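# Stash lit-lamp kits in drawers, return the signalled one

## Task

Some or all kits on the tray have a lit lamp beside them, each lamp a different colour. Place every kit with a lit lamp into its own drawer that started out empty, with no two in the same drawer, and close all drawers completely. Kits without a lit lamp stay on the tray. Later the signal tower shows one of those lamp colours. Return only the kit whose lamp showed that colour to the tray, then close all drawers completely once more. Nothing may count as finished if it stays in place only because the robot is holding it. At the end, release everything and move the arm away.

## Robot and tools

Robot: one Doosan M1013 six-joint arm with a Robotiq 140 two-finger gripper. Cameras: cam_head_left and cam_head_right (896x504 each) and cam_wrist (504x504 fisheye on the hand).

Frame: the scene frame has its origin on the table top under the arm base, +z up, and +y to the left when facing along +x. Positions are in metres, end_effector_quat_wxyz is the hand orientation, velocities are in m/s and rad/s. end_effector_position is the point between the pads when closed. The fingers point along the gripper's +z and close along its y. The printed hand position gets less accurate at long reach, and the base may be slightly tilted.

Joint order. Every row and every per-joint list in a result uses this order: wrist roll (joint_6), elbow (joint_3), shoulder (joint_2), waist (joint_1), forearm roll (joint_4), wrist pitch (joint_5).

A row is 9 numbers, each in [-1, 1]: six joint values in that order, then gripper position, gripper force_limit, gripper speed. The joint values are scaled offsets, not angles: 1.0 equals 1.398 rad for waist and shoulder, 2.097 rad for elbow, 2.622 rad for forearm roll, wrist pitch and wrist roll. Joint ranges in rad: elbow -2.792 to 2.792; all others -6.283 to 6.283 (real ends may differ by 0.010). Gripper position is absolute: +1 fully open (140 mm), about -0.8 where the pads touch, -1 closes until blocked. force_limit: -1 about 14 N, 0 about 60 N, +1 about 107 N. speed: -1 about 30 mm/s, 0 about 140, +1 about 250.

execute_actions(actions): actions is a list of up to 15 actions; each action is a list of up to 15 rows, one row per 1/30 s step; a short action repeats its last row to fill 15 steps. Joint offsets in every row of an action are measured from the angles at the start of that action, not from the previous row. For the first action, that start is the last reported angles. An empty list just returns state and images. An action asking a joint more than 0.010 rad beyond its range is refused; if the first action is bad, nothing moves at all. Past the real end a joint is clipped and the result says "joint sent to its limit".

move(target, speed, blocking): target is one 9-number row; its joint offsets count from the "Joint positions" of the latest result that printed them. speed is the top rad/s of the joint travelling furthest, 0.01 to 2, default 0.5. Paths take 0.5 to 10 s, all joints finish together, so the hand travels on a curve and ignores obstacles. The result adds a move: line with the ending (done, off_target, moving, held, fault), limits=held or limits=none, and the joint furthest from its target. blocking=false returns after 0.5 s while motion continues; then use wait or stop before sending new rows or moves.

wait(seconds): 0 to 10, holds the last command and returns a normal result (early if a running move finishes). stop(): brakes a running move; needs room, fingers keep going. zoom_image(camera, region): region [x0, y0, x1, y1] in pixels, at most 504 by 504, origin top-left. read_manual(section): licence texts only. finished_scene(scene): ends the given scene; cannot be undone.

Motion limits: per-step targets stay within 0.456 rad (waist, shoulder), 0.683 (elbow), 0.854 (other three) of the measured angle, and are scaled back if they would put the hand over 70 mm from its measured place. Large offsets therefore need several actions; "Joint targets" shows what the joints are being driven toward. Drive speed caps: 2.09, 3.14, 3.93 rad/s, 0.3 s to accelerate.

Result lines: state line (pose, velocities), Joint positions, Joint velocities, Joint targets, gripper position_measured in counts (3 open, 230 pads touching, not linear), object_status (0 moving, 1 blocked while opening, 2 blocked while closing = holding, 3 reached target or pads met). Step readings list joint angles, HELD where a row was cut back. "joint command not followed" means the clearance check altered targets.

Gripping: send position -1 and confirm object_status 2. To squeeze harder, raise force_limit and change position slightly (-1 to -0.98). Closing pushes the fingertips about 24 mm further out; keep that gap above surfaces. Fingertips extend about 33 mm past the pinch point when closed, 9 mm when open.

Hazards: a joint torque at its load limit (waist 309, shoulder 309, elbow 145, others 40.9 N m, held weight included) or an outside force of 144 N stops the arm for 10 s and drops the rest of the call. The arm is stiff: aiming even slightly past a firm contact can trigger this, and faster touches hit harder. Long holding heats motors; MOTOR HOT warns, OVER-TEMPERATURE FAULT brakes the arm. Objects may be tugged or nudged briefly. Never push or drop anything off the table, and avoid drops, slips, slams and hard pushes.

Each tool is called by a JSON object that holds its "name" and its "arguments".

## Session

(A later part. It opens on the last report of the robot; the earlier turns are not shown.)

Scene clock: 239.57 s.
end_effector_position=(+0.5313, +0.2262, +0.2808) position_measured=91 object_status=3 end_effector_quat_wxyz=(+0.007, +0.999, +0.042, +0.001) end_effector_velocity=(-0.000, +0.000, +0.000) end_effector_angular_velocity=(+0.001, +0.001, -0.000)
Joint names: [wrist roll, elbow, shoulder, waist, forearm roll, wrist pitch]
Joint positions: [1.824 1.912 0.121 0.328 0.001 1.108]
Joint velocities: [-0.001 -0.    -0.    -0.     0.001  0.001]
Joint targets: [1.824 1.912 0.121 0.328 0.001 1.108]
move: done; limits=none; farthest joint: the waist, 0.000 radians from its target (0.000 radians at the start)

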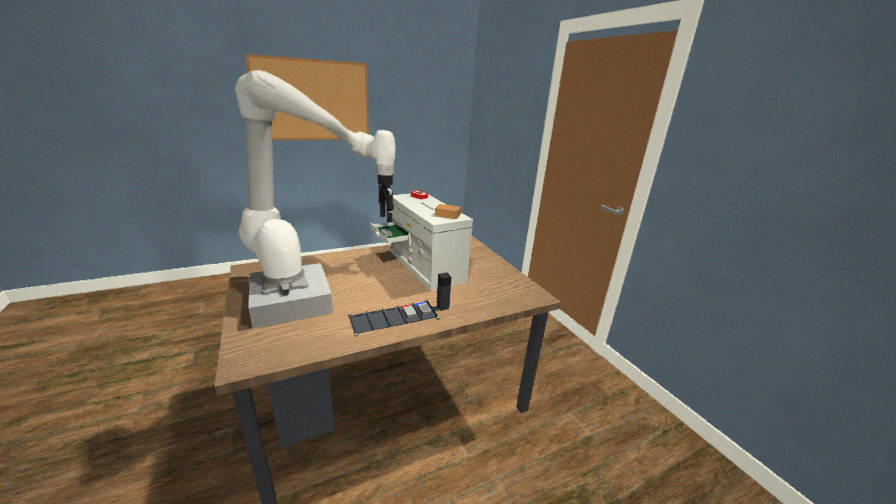

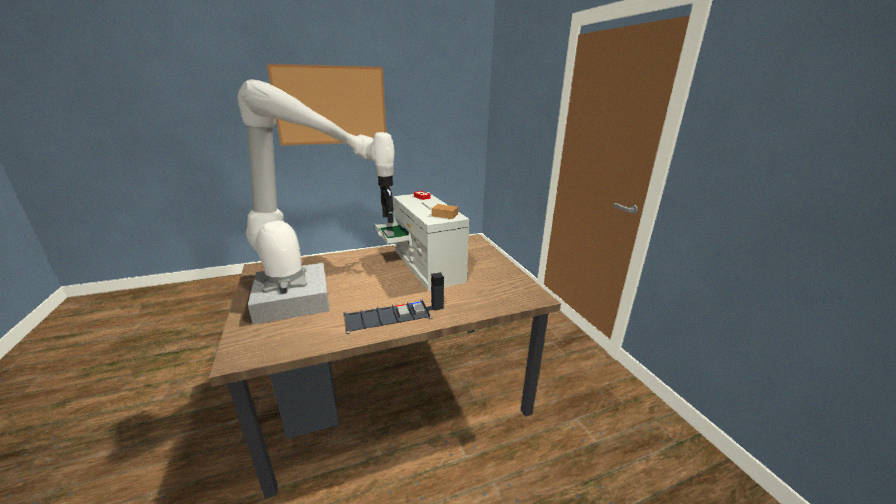

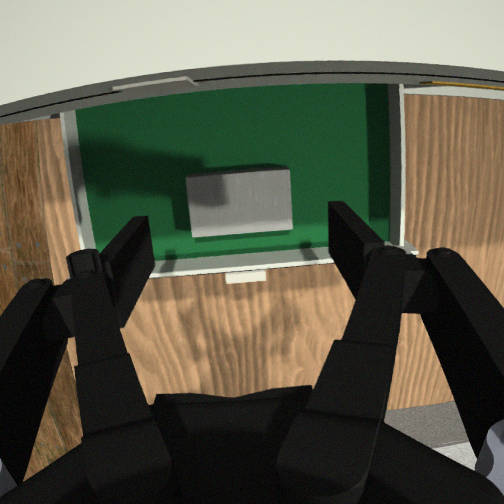

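{"name": "move", "arguments": {"target": [-0.4996,0.3333,-0.3283,0.1967,0.5542,-0.5622,0.3,-0.3,0], "speed": 1.3}}

{"name": "move", "arguments": {"target": [0,-0.024,0.179,0,0,0,0.3,-0.2,0.5], "speed": 0.4}}

{"name": "move", "arguments": {"target": [0.0243,-0.088,0.131,-0.1164,-0.0718,0.0377,-0.1,-0.2,0.5], "speed": 0.2}}

Scene clock: 244.40 s.
end_effector_position=(+0.4301, +0.2030, +0.2813) position_measured=91 object_status=3 end_effector_quat_wxyz=(-0.060, +0.886, +0.023, +0.459) end_effector_velocity=(-0.000, -0.000, -0.000) end_effector_angular_velocity=(-0.001, -0.000, +0.000)
Joint names: [wrist roll, elbow, shoulder, waist, forearm roll, wrist pitch]
Joint positions: [ 0.514  2.611 -0.338  0.603  1.454 -0.366]
Joint velocities: [-0.001  0.    -0.     0.    -0.    -0.   ]
Joint targets: [0.514 2.611 -0.338 0.603 1.454 -0.366]
move: done; limits=none; farthest joint: the waist, 0.000 radians from its target (0.275 radians at the start)

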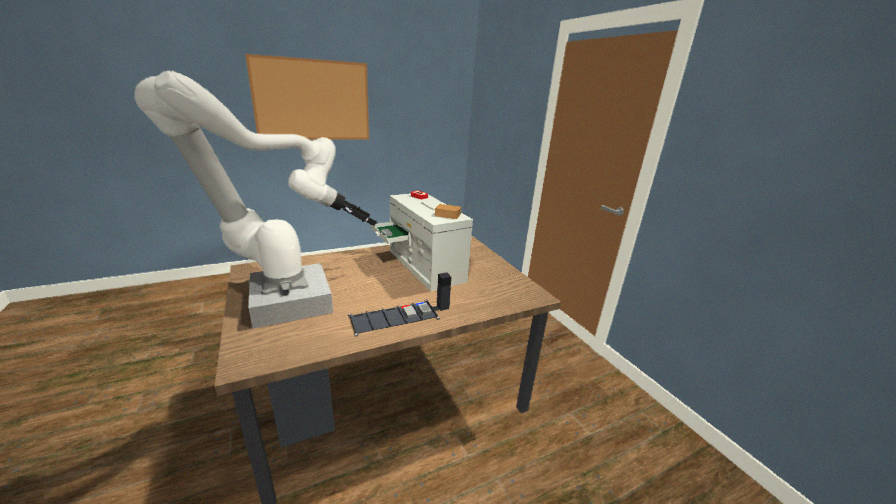

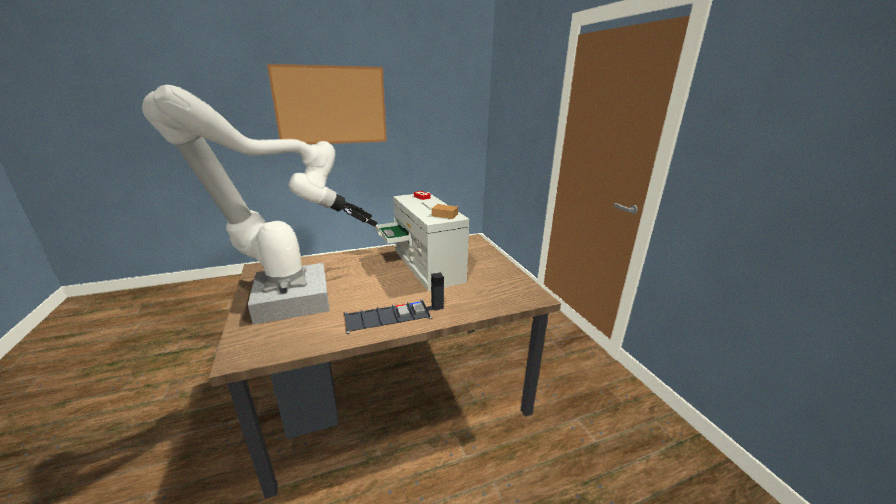

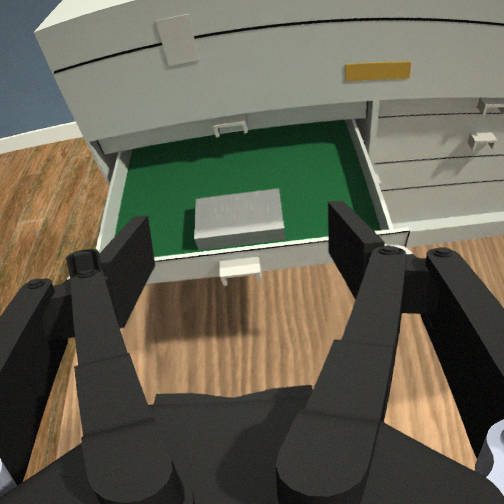

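Scene clock: 245.47 s.
end_effector_position=(+0.4536, +0.2181, +0.1912) position_measured=91 object_status=3 end_effector_quat_wxyz=(-0.010, +0.923, +0.043, +0.383) end_effector_velocity=(+0.000, -0.000, -0.000) end_effector_angular_velocity=(+0.000, +0.000, -0.001)
Joint names: [wrist roll, elbow, shoulder, waist, forearm roll, wrist pitch]
Joint positions: [ 0.514  2.56  -0.088  0.603  1.454 -0.366]
Joint velocities: [ 0. -0.  0. -0.  0.  0.]
Joint targets: [0.514 2.560 -0.088 0.603 1.454 -0.366]
move: done; limits=none; farthest joint: the waist, 0.000 radians from its target (0.000 radians at the start)

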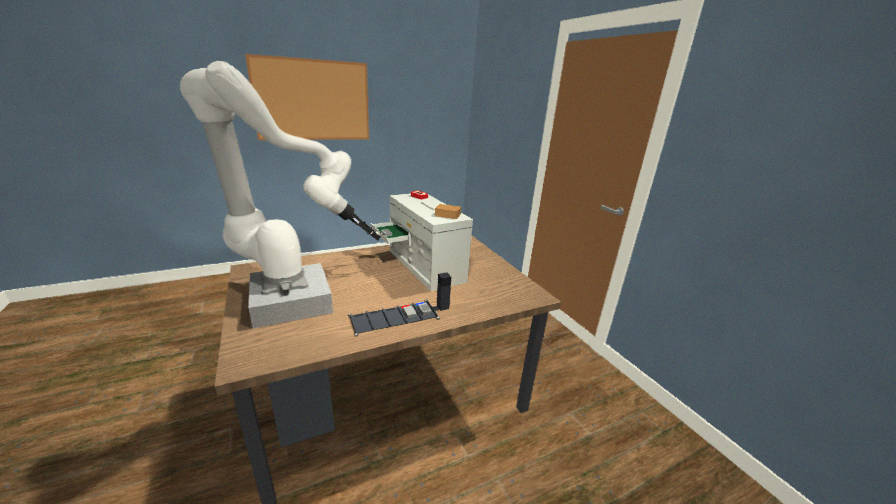

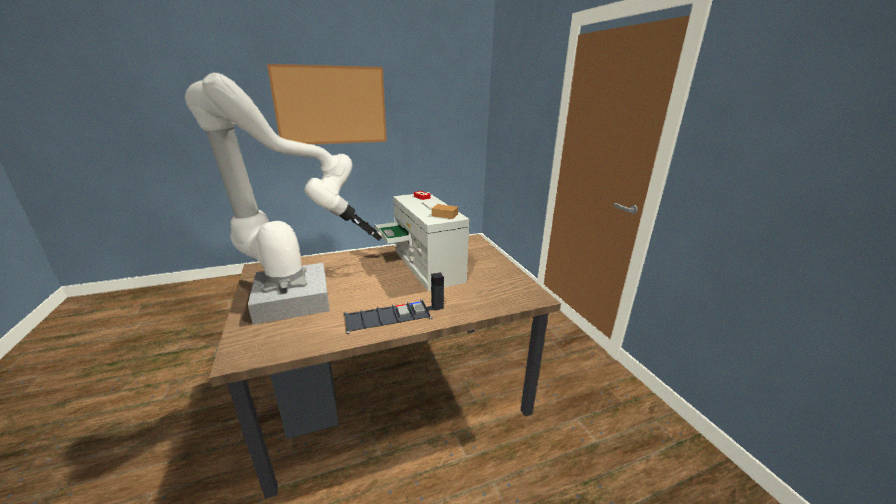

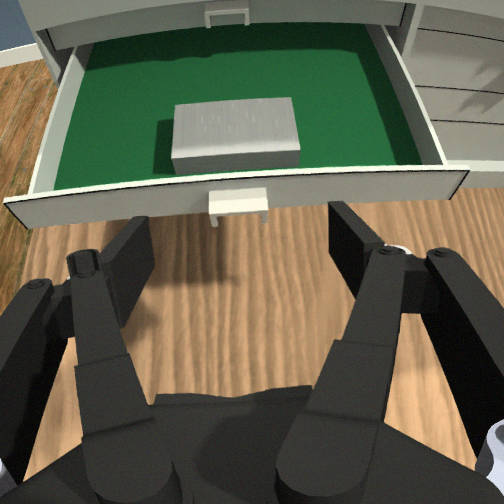

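Scene clock: 246.77 s.
end_effector_position=(+0.5852, +0.2295, +0.1914) position_measured=141 object_status=3 end_effector_quat_wxyz=(-0.010, +0.923, +0.043, +0.383) end_effector_velocity=(+0.001, -0.000, +0.000) end_effector_angular_velocity=(-0.000, -0.000, +0.000)
Joint names: [wrist roll, elbow, shoulder, waist, forearm roll, wrist pitch]
Joint positions: [ 0.578  2.376  0.095  0.44   1.265 -0.267]
Joint velocities: [ 0.    -0.001  0.001 -0.001 -0.001  0.   ]
Joint targets: [0.578 2.376 0.095 0.440 1.265 -0.267]
move: done; limits=none; farthest joint: the waist, 0.000 radians from its target (0.163 radians at the start)

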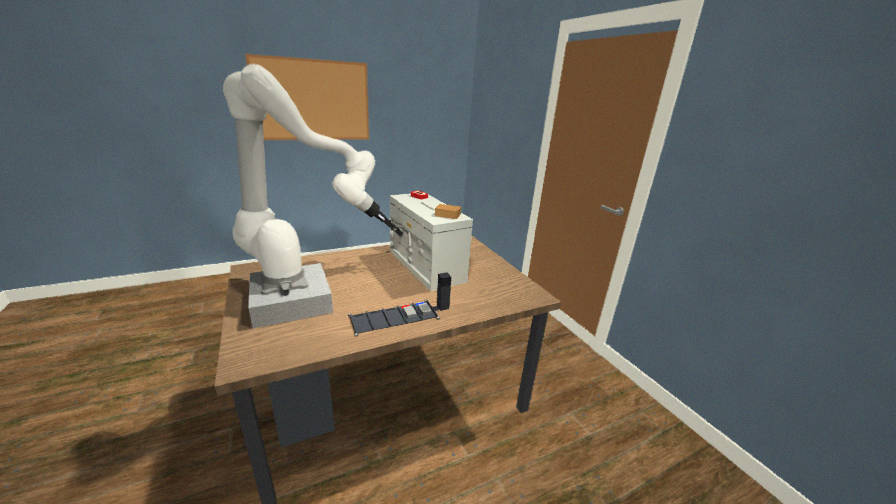

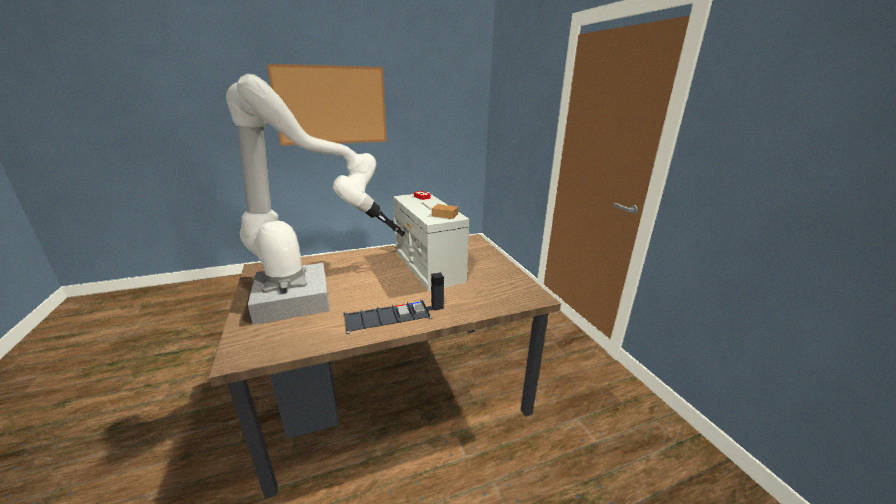

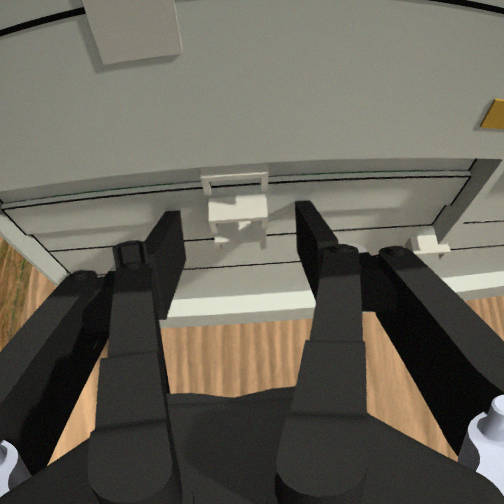

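{"name": "move", "arguments": {"target": [0,-0.0032,0.004,-0.0026,-0.001,0.0009,-0.1,-0.2,0.5], "speed": 0.03}}

{"name": "move", "arguments": {"target": [0.0882,0.0122,0.0326,0.0028,-0.0836,-0.0117,0,-0.2,0.5], "speed": 0.3}}

Scene clock: 255.73 s.
end_effector_position=(+0.5895, +0.2300, +0.1915) position_measured=141 object_status=3 end_effector_quat_wxyz=(-0.010, +0.922, +0.043, +0.384) end_effector_velocity=(+0.000, +0.000, -0.001) end_effector_angular_velocity=(+0.000, +0.001, +0.001)
Joint names: [wrist roll, elbow, shoulder, waist, forearm roll, wrist pitch]
Joint positions: [ 0.578  2.369  0.1    0.437  1.263 -0.265]
Joint velocities: [ 0.    -0.     0.001 -0.    -0.     0.001]
Joint targets: [0.578 2.369 0.100 0.437 1.263 -0.265]
move: done; limits=none; farthest joint: the waist, 0.000 radians from its target (0.004 radians at the start)

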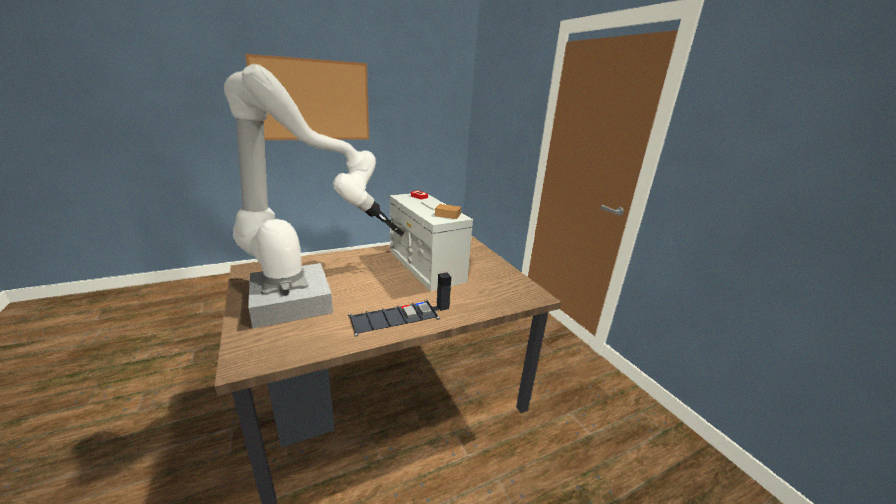

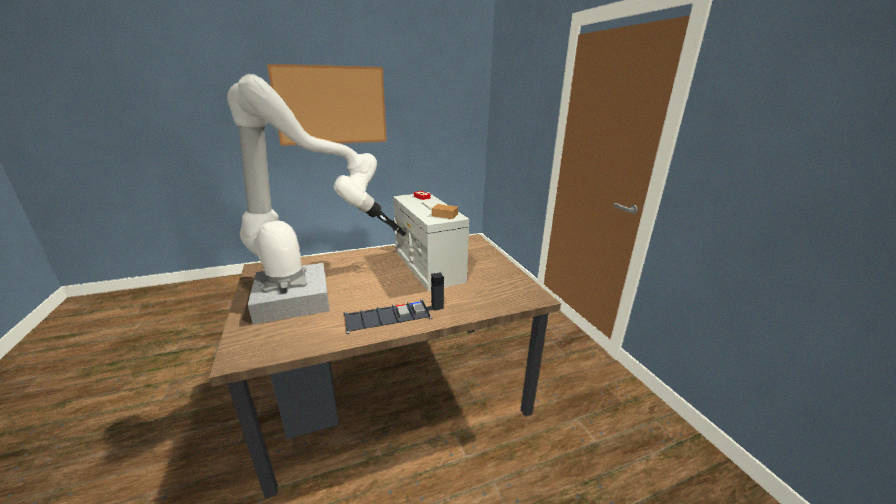

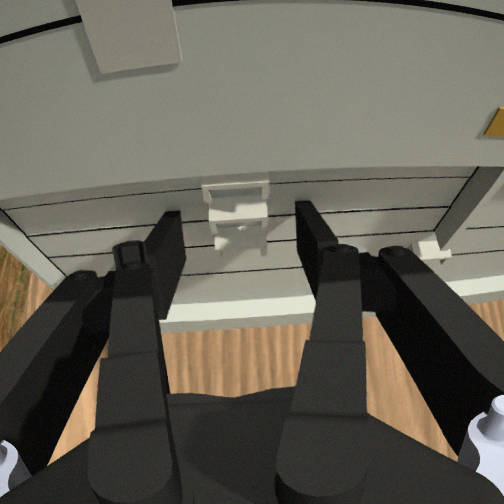

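Scene clock: 256.90 s.
end_effector_position=(+0.5851, +0.2293, +0.1643) position_measured=129 object_status=3 end_effector_quat_wxyz=(-0.010, +0.923, +0.043, +0.383) end_effector_velocity=(+0.000, -0.000, +0.000) end_effector_angular_velocity=(-0.000, -0.001, -0.000)
Joint names: [wrist roll, elbow, shoulder, waist, forearm roll, wrist pitch]
Joint positions: [ 0.809  2.395  0.146  0.441  1.044 -0.296]
Joint velocities: [ 0.     0.    -0.     0.    -0.001 -0.001]
Joint targets: [0.809 2.395 0.146 0.441 1.044 -0.296]
move: done; limits=none; farthest joint: the waist, 0.000 radians from its target (0.004 radians at the start)

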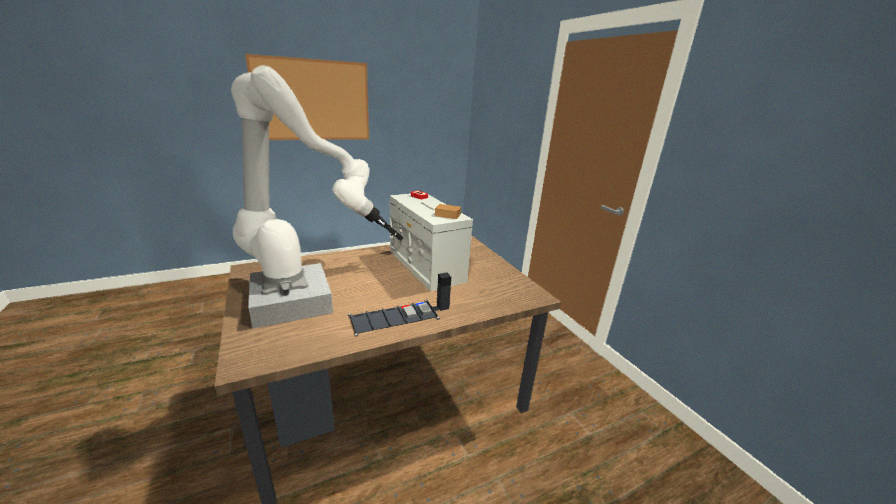

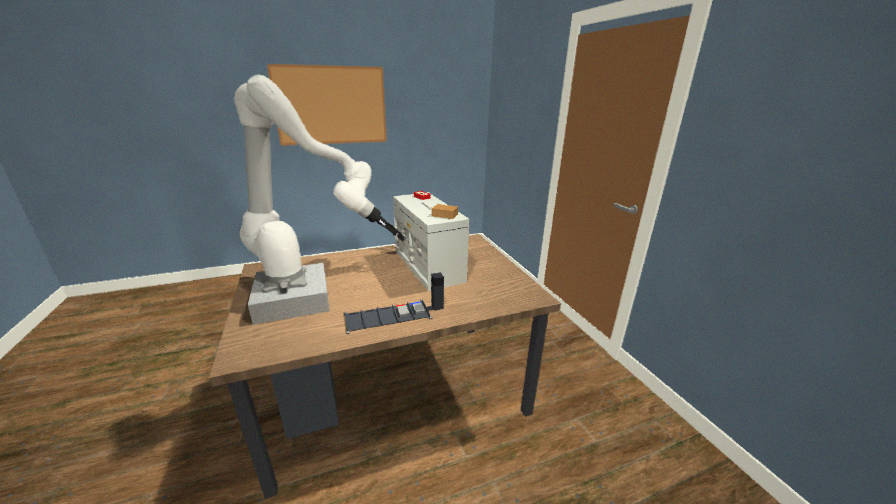

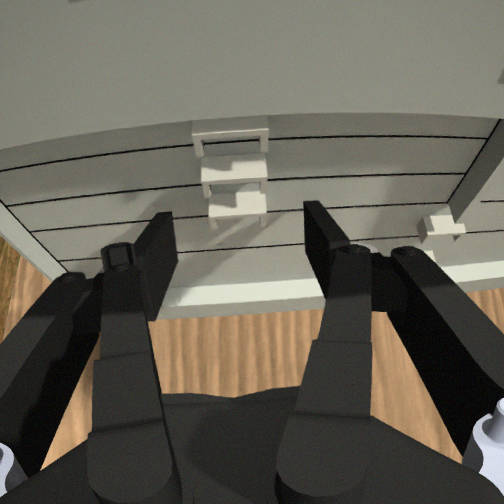

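Yellow is in L2 and the drawer is shut. Opening L3 next.

{"name": "move", "arguments": {"target": [0,0,0,0.0004,0,0,-1,-0.2,0]}}

{"name": "move", "arguments": {"target": [-0.0033,0.0474,-0.0587,0.0484,0.0244,-0.0158,-1,-0.2,0], "speed": 0.16}}

Scene clock: 259.40 s.
end_effector_position=(+0.5849, +0.2296, +0.1643) position_measured=192 object_status=2 end_effector_quat_wxyz=(-0.010, +0.923, +0.043, +0.383) end_effector_velocity=(+0.000, +0.000, +0.000) end_effector_angular_velocity=(+0.000, -0.001, -0.000)
Joint names: [wrist roll, elbow, shoulder, waist, forearm roll, wrist pitch]
Joint positions: [ 0.809  2.395  0.146  0.441  1.044 -0.296]
Joint velocities: [ 0.001  0.    -0.     0.    -0.    -0.001]
Joint targets: [0.809 2.395 0.146 0.441 1.044 -0.296]
move: done; limits=none; farthest joint: the waist, 0.000 radians from its target (0.001 radians at the start)

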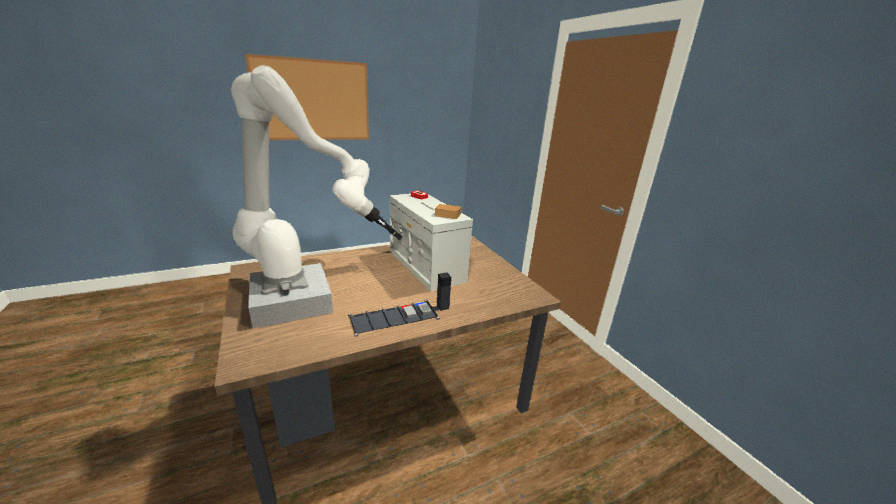

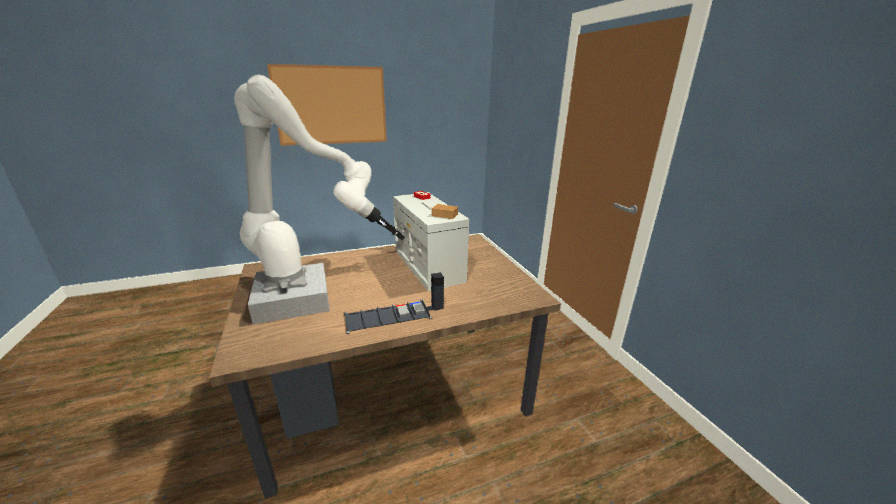

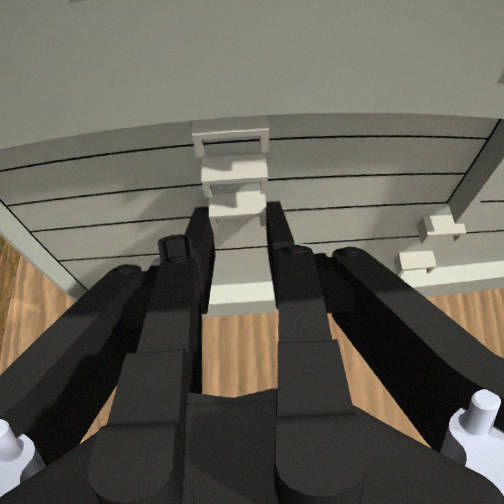

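Scene clock: 260.37 s.
end_effector_position=(+0.5192, +0.2239, +0.1642) position_measured=192 object_status=2 end_effector_quat_wxyz=(-0.010, +0.922, +0.043, +0.383) end_effector_velocity=(-0.001, -0.000, -0.000) end_effector_angular_velocity=(-0.000, +0.001, +0.000)
Joint names: [wrist roll, elbow, shoulder, waist, forearm roll, wrist pitch]
Joint positions: [ 0.801  2.494  0.064  0.509  1.107 -0.337]
Joint velocities: [-0.     0.001 -0.     0.    -0.     0.   ]
Joint targets: [0.801 2.494 0.064 0.509 1.108 -0.337]
move: done; limits=none; farthest joint: the waist, 0.000 radians from its target (0.068 radians at the start)

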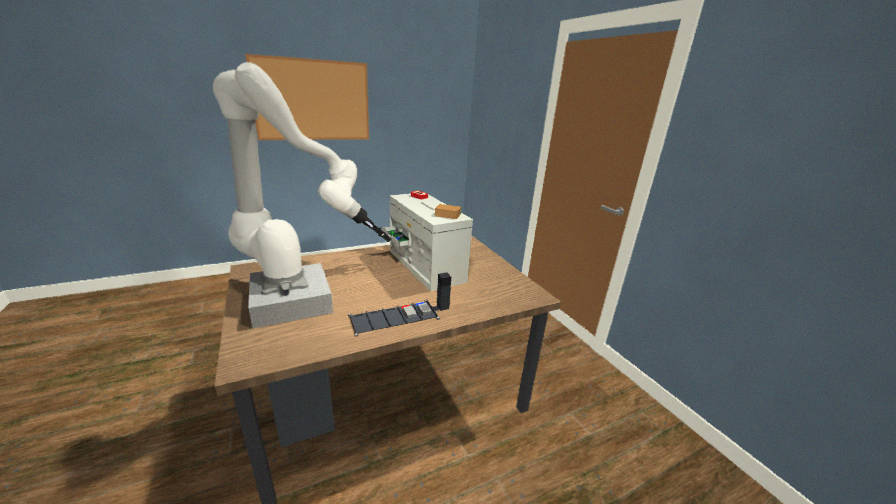

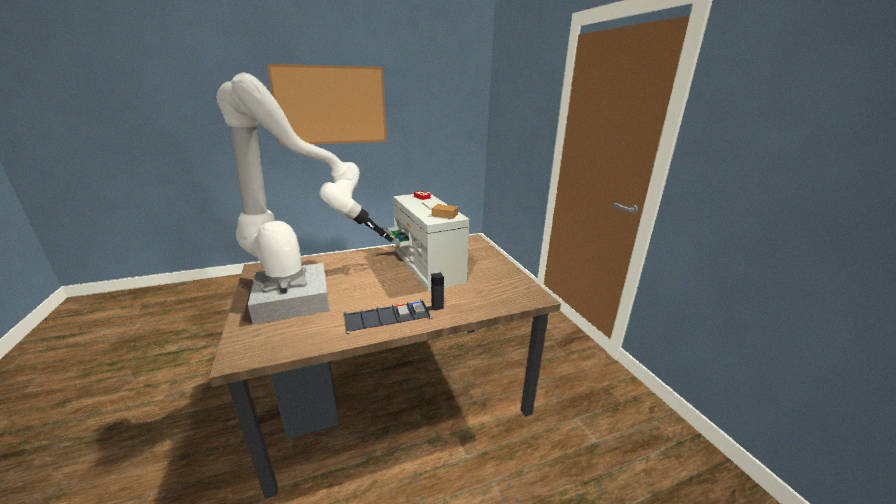

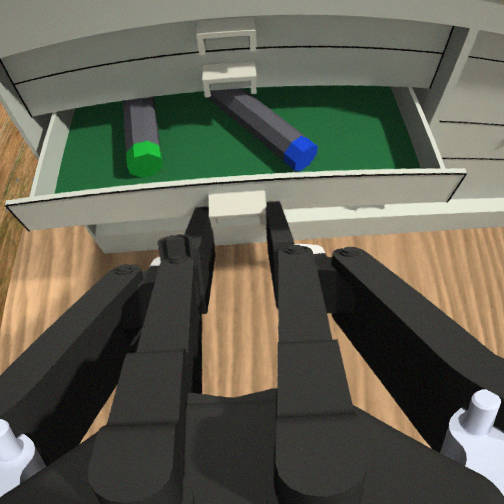

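{"name": "move", "arguments": {"target": [0.0033,-0.0478,0.0592,-0.0487,-0.0245,0.0159,-1,-0.2,0], "speed": 0.13}}

{"name": "execute_actions", "arguments": {"actions": [[[0,0,0,0,0,0,-0.1,-0.2,0.5]]]}}

{"name": "move", "arguments": {"target": [-0.0033,0.0478,-0.0592,0.0487,0.0245,-0.0159,-0.1,-0.2,0], "speed": 0.3}}

{"name": "move", "arguments": {"target": [0.2626,0.047,0.0235,-0.2675,-0.372,0.0008,-0.1,-0.2,0], "speed": 1.0}}

Scene clock: 272.77 s.
end_effector_position=(+0.5855, +0.2298, +0.1643) position_measured=192 object_status=2 end_effector_quat_wxyz=(-0.010, +0.923, +0.043, +0.383) end_effector_velocity=(+0.000, -0.000, -0.001) end_effector_angular_velocity=(-0.000, +0.001, -0.000)
Joint names: [wrist roll, elbow, shoulder, waist, forearm roll, wrist pitch]
Joint positions: [ 0.809  2.394  0.147  0.441  1.043 -0.295]
Joint velocities: [-0.    -0.001  0.001 -0.001 -0.001  0.   ]
Joint targets: [0.809 2.394 0.147 0.441 1.043 -0.295]
move: done; limits=none; farthest joint: the waist, 0.000 radians from its target (0.068 radians at the start)

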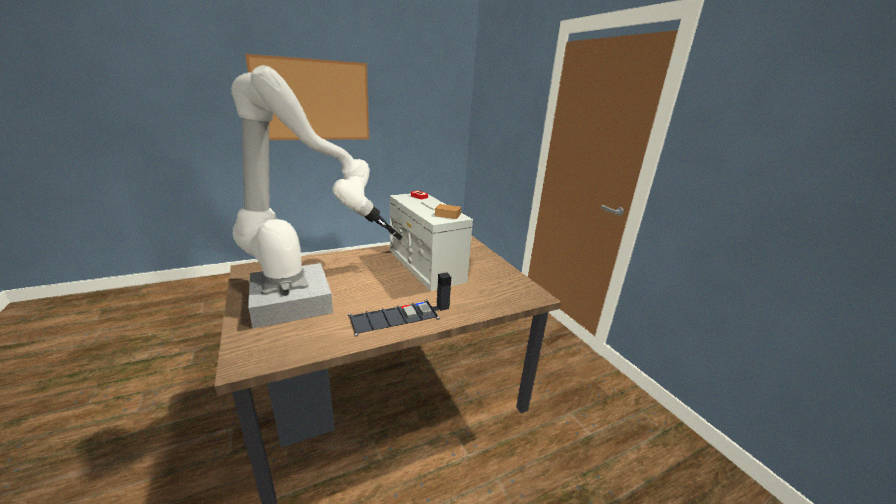

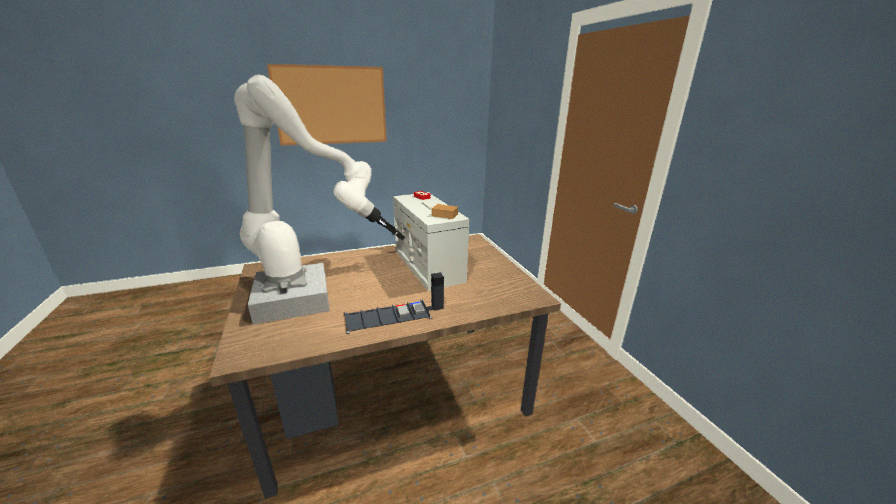

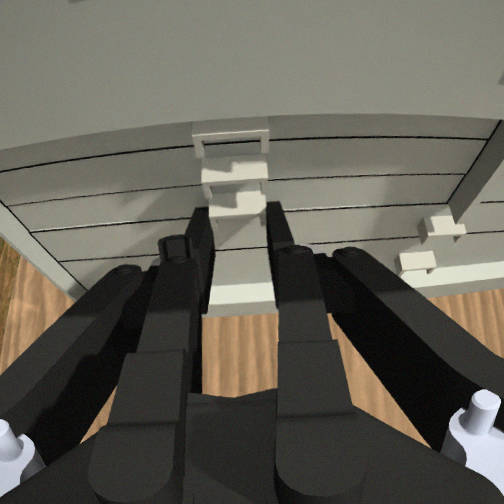

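Scene clock: 273.27 s.
end_effector_position=(+0.5855, +0.2297, +0.1643) position_measured=141 object_status=3 end_effector_quat_wxyz=(-0.010, +0.923, +0.043, +0.383) end_effector_velocity=(-0.000, +0.000, -0.001) end_effector_angular_velocity=(+0.000, +0.002, +0.000)
Joint names: [wrist roll, elbow, shoulder, waist, forearm roll, wrist pitch]
Joint positions: [ 0.809  2.394  0.147  0.441  1.043 -0.295]
Joint velocities: [0.    0.    0.001 0.    0.    0.001]
Joint targets: [0.809 2.394 0.147 0.441 1.043 -0.295]
Step readings (joint positions):
0: [0.809 2.394 0.147 0.441 1.043 -0.295]
1: [0.809 2.394 0.147 0.441 1.043 -0.295]
2: [0.809 2.394 0.147 0.441 1.043 -0.295]
4: [0.809 2.394 0.147 0.441 1.043 -0.295]
8: [0.809 2.394 0.147 0.441 1.043 -0.295]
15: Joint positions above

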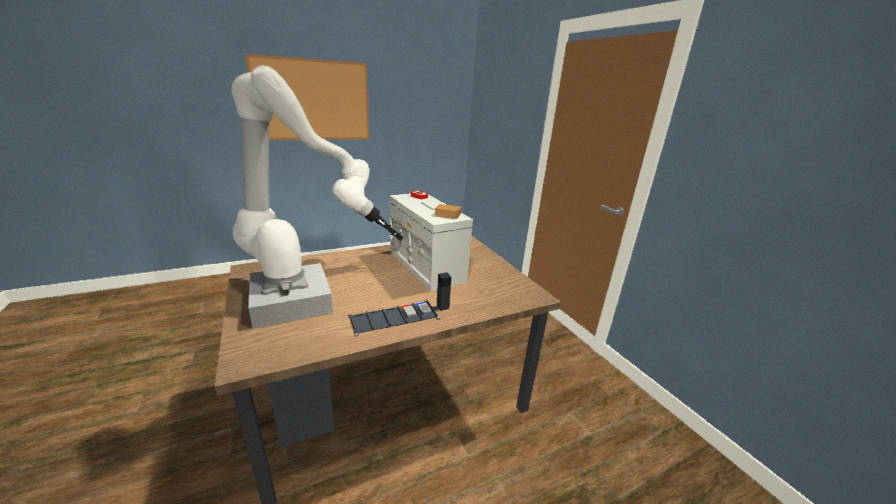

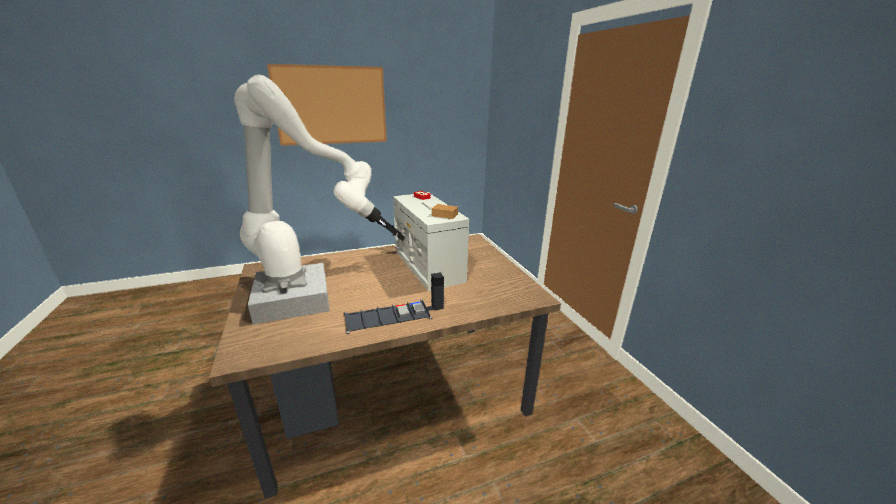

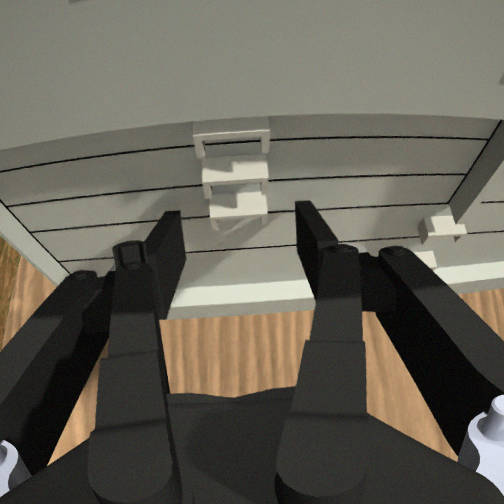

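Scene clock: 274.07 s.
end_effector_position=(+0.5192, +0.2239, +0.1642) position_measured=141 object_status=3 end_effector_quat_wxyz=(-0.010, +0.922, +0.043, +0.383) end_effector_velocity=(-0.000, -0.000, +0.000) end_effector_angular_velocity=(-0.000, -0.001, -0.001)
Joint names: [wrist roll, elbow, shoulder, waist, forearm roll, wrist pitch]
Joint positions: [ 0.801  2.494  0.064  0.509  1.107 -0.337]
Joint velocities: [ 0.001  0.001 -0.001  0.    -0.    -0.001]
Joint targets: [0.801 2.494 0.064 0.509 1.107 -0.337]
move: done; limits=none; farthest joint: the waist, 0.000 radians from its target (0.068 radians at the start)

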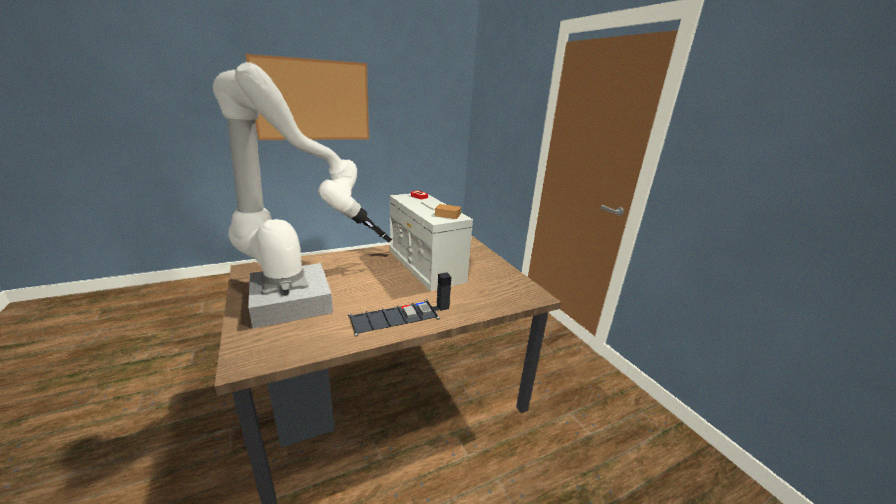

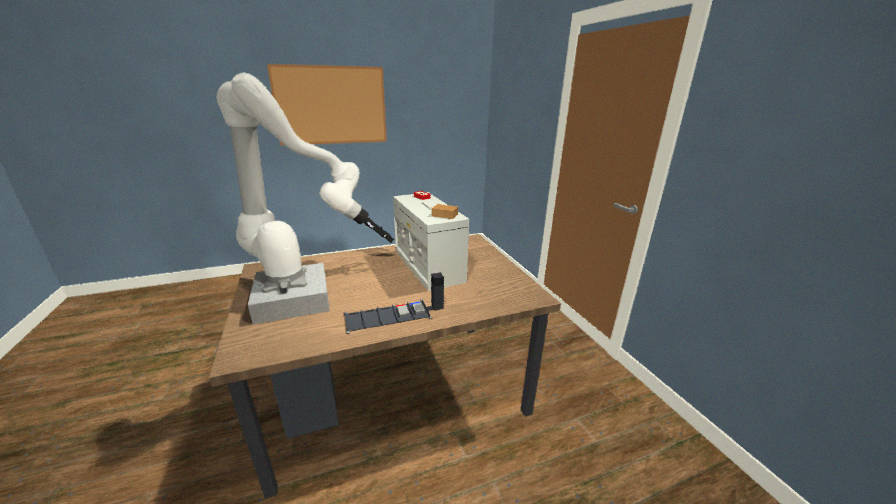

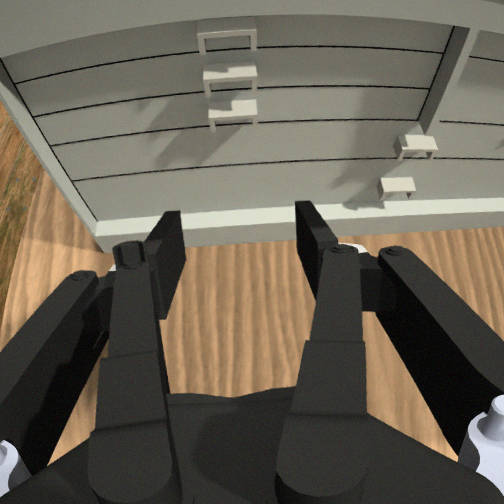

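Scene clock: 275.60 s.
end_effector_position=(+0.5302, +0.0980, +0.1277) position_measured=141 object_status=3 end_effector_quat_wxyz=(-0.009, +0.923, +0.041, +0.383) end_effector_velocity=(-0.000, -0.000, -0.000) end_effector_angular_velocity=(-0.001, +0.001, +0.000)
Joint names: [wrist roll, elbow, shoulder, waist, forearm roll, wrist pitch]
Joint positions: [ 1.489  2.593  0.097  0.135  0.132 -0.335]
Joint velocities: [-0.     0.     0.    -0.    -0.001  0.001]
Joint targets: [1.489 2.593 0.097 0.135 0.132 -0.335]
move: done; limits=none; farthest joint: the forearm roll, 0.001 radians from its target (0.976 radians at the start)

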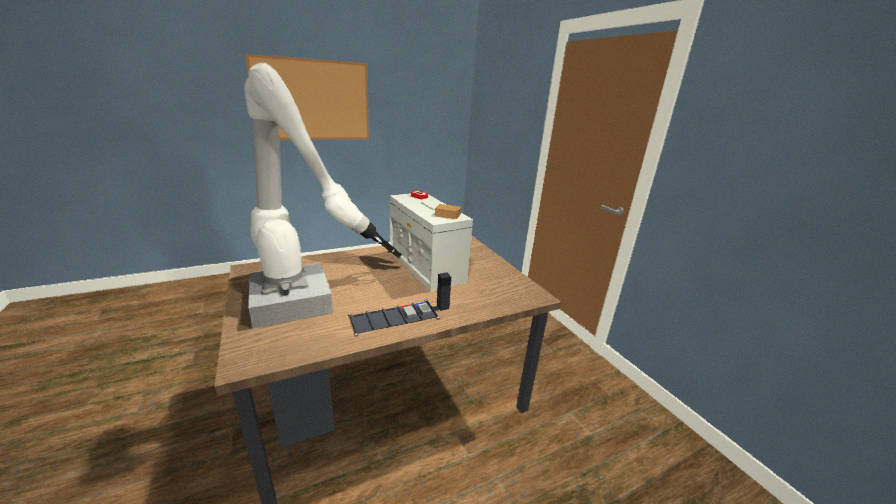

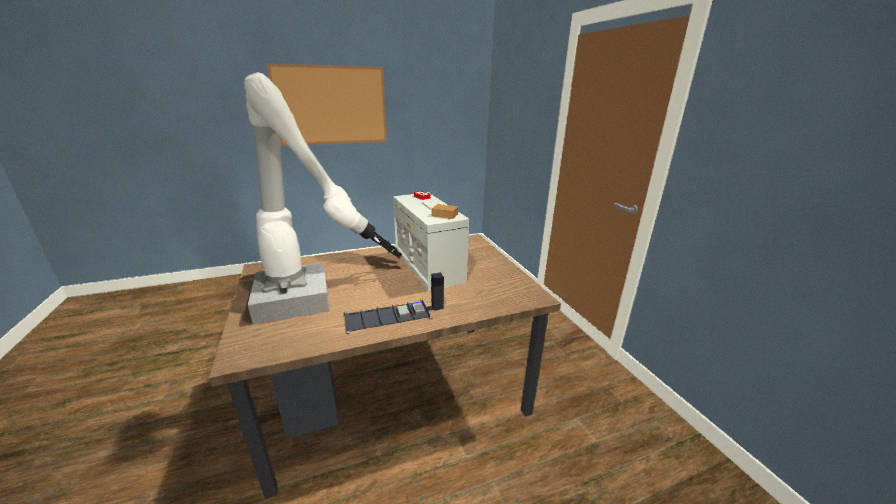

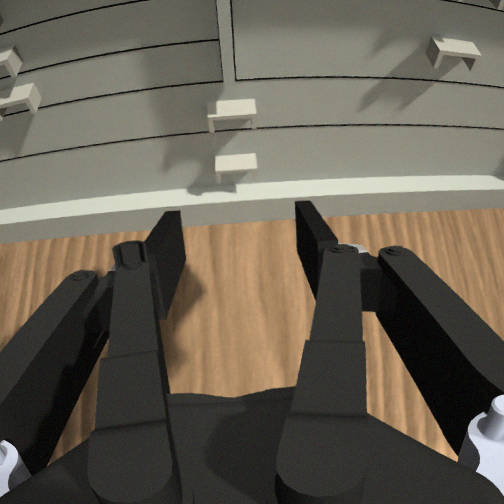

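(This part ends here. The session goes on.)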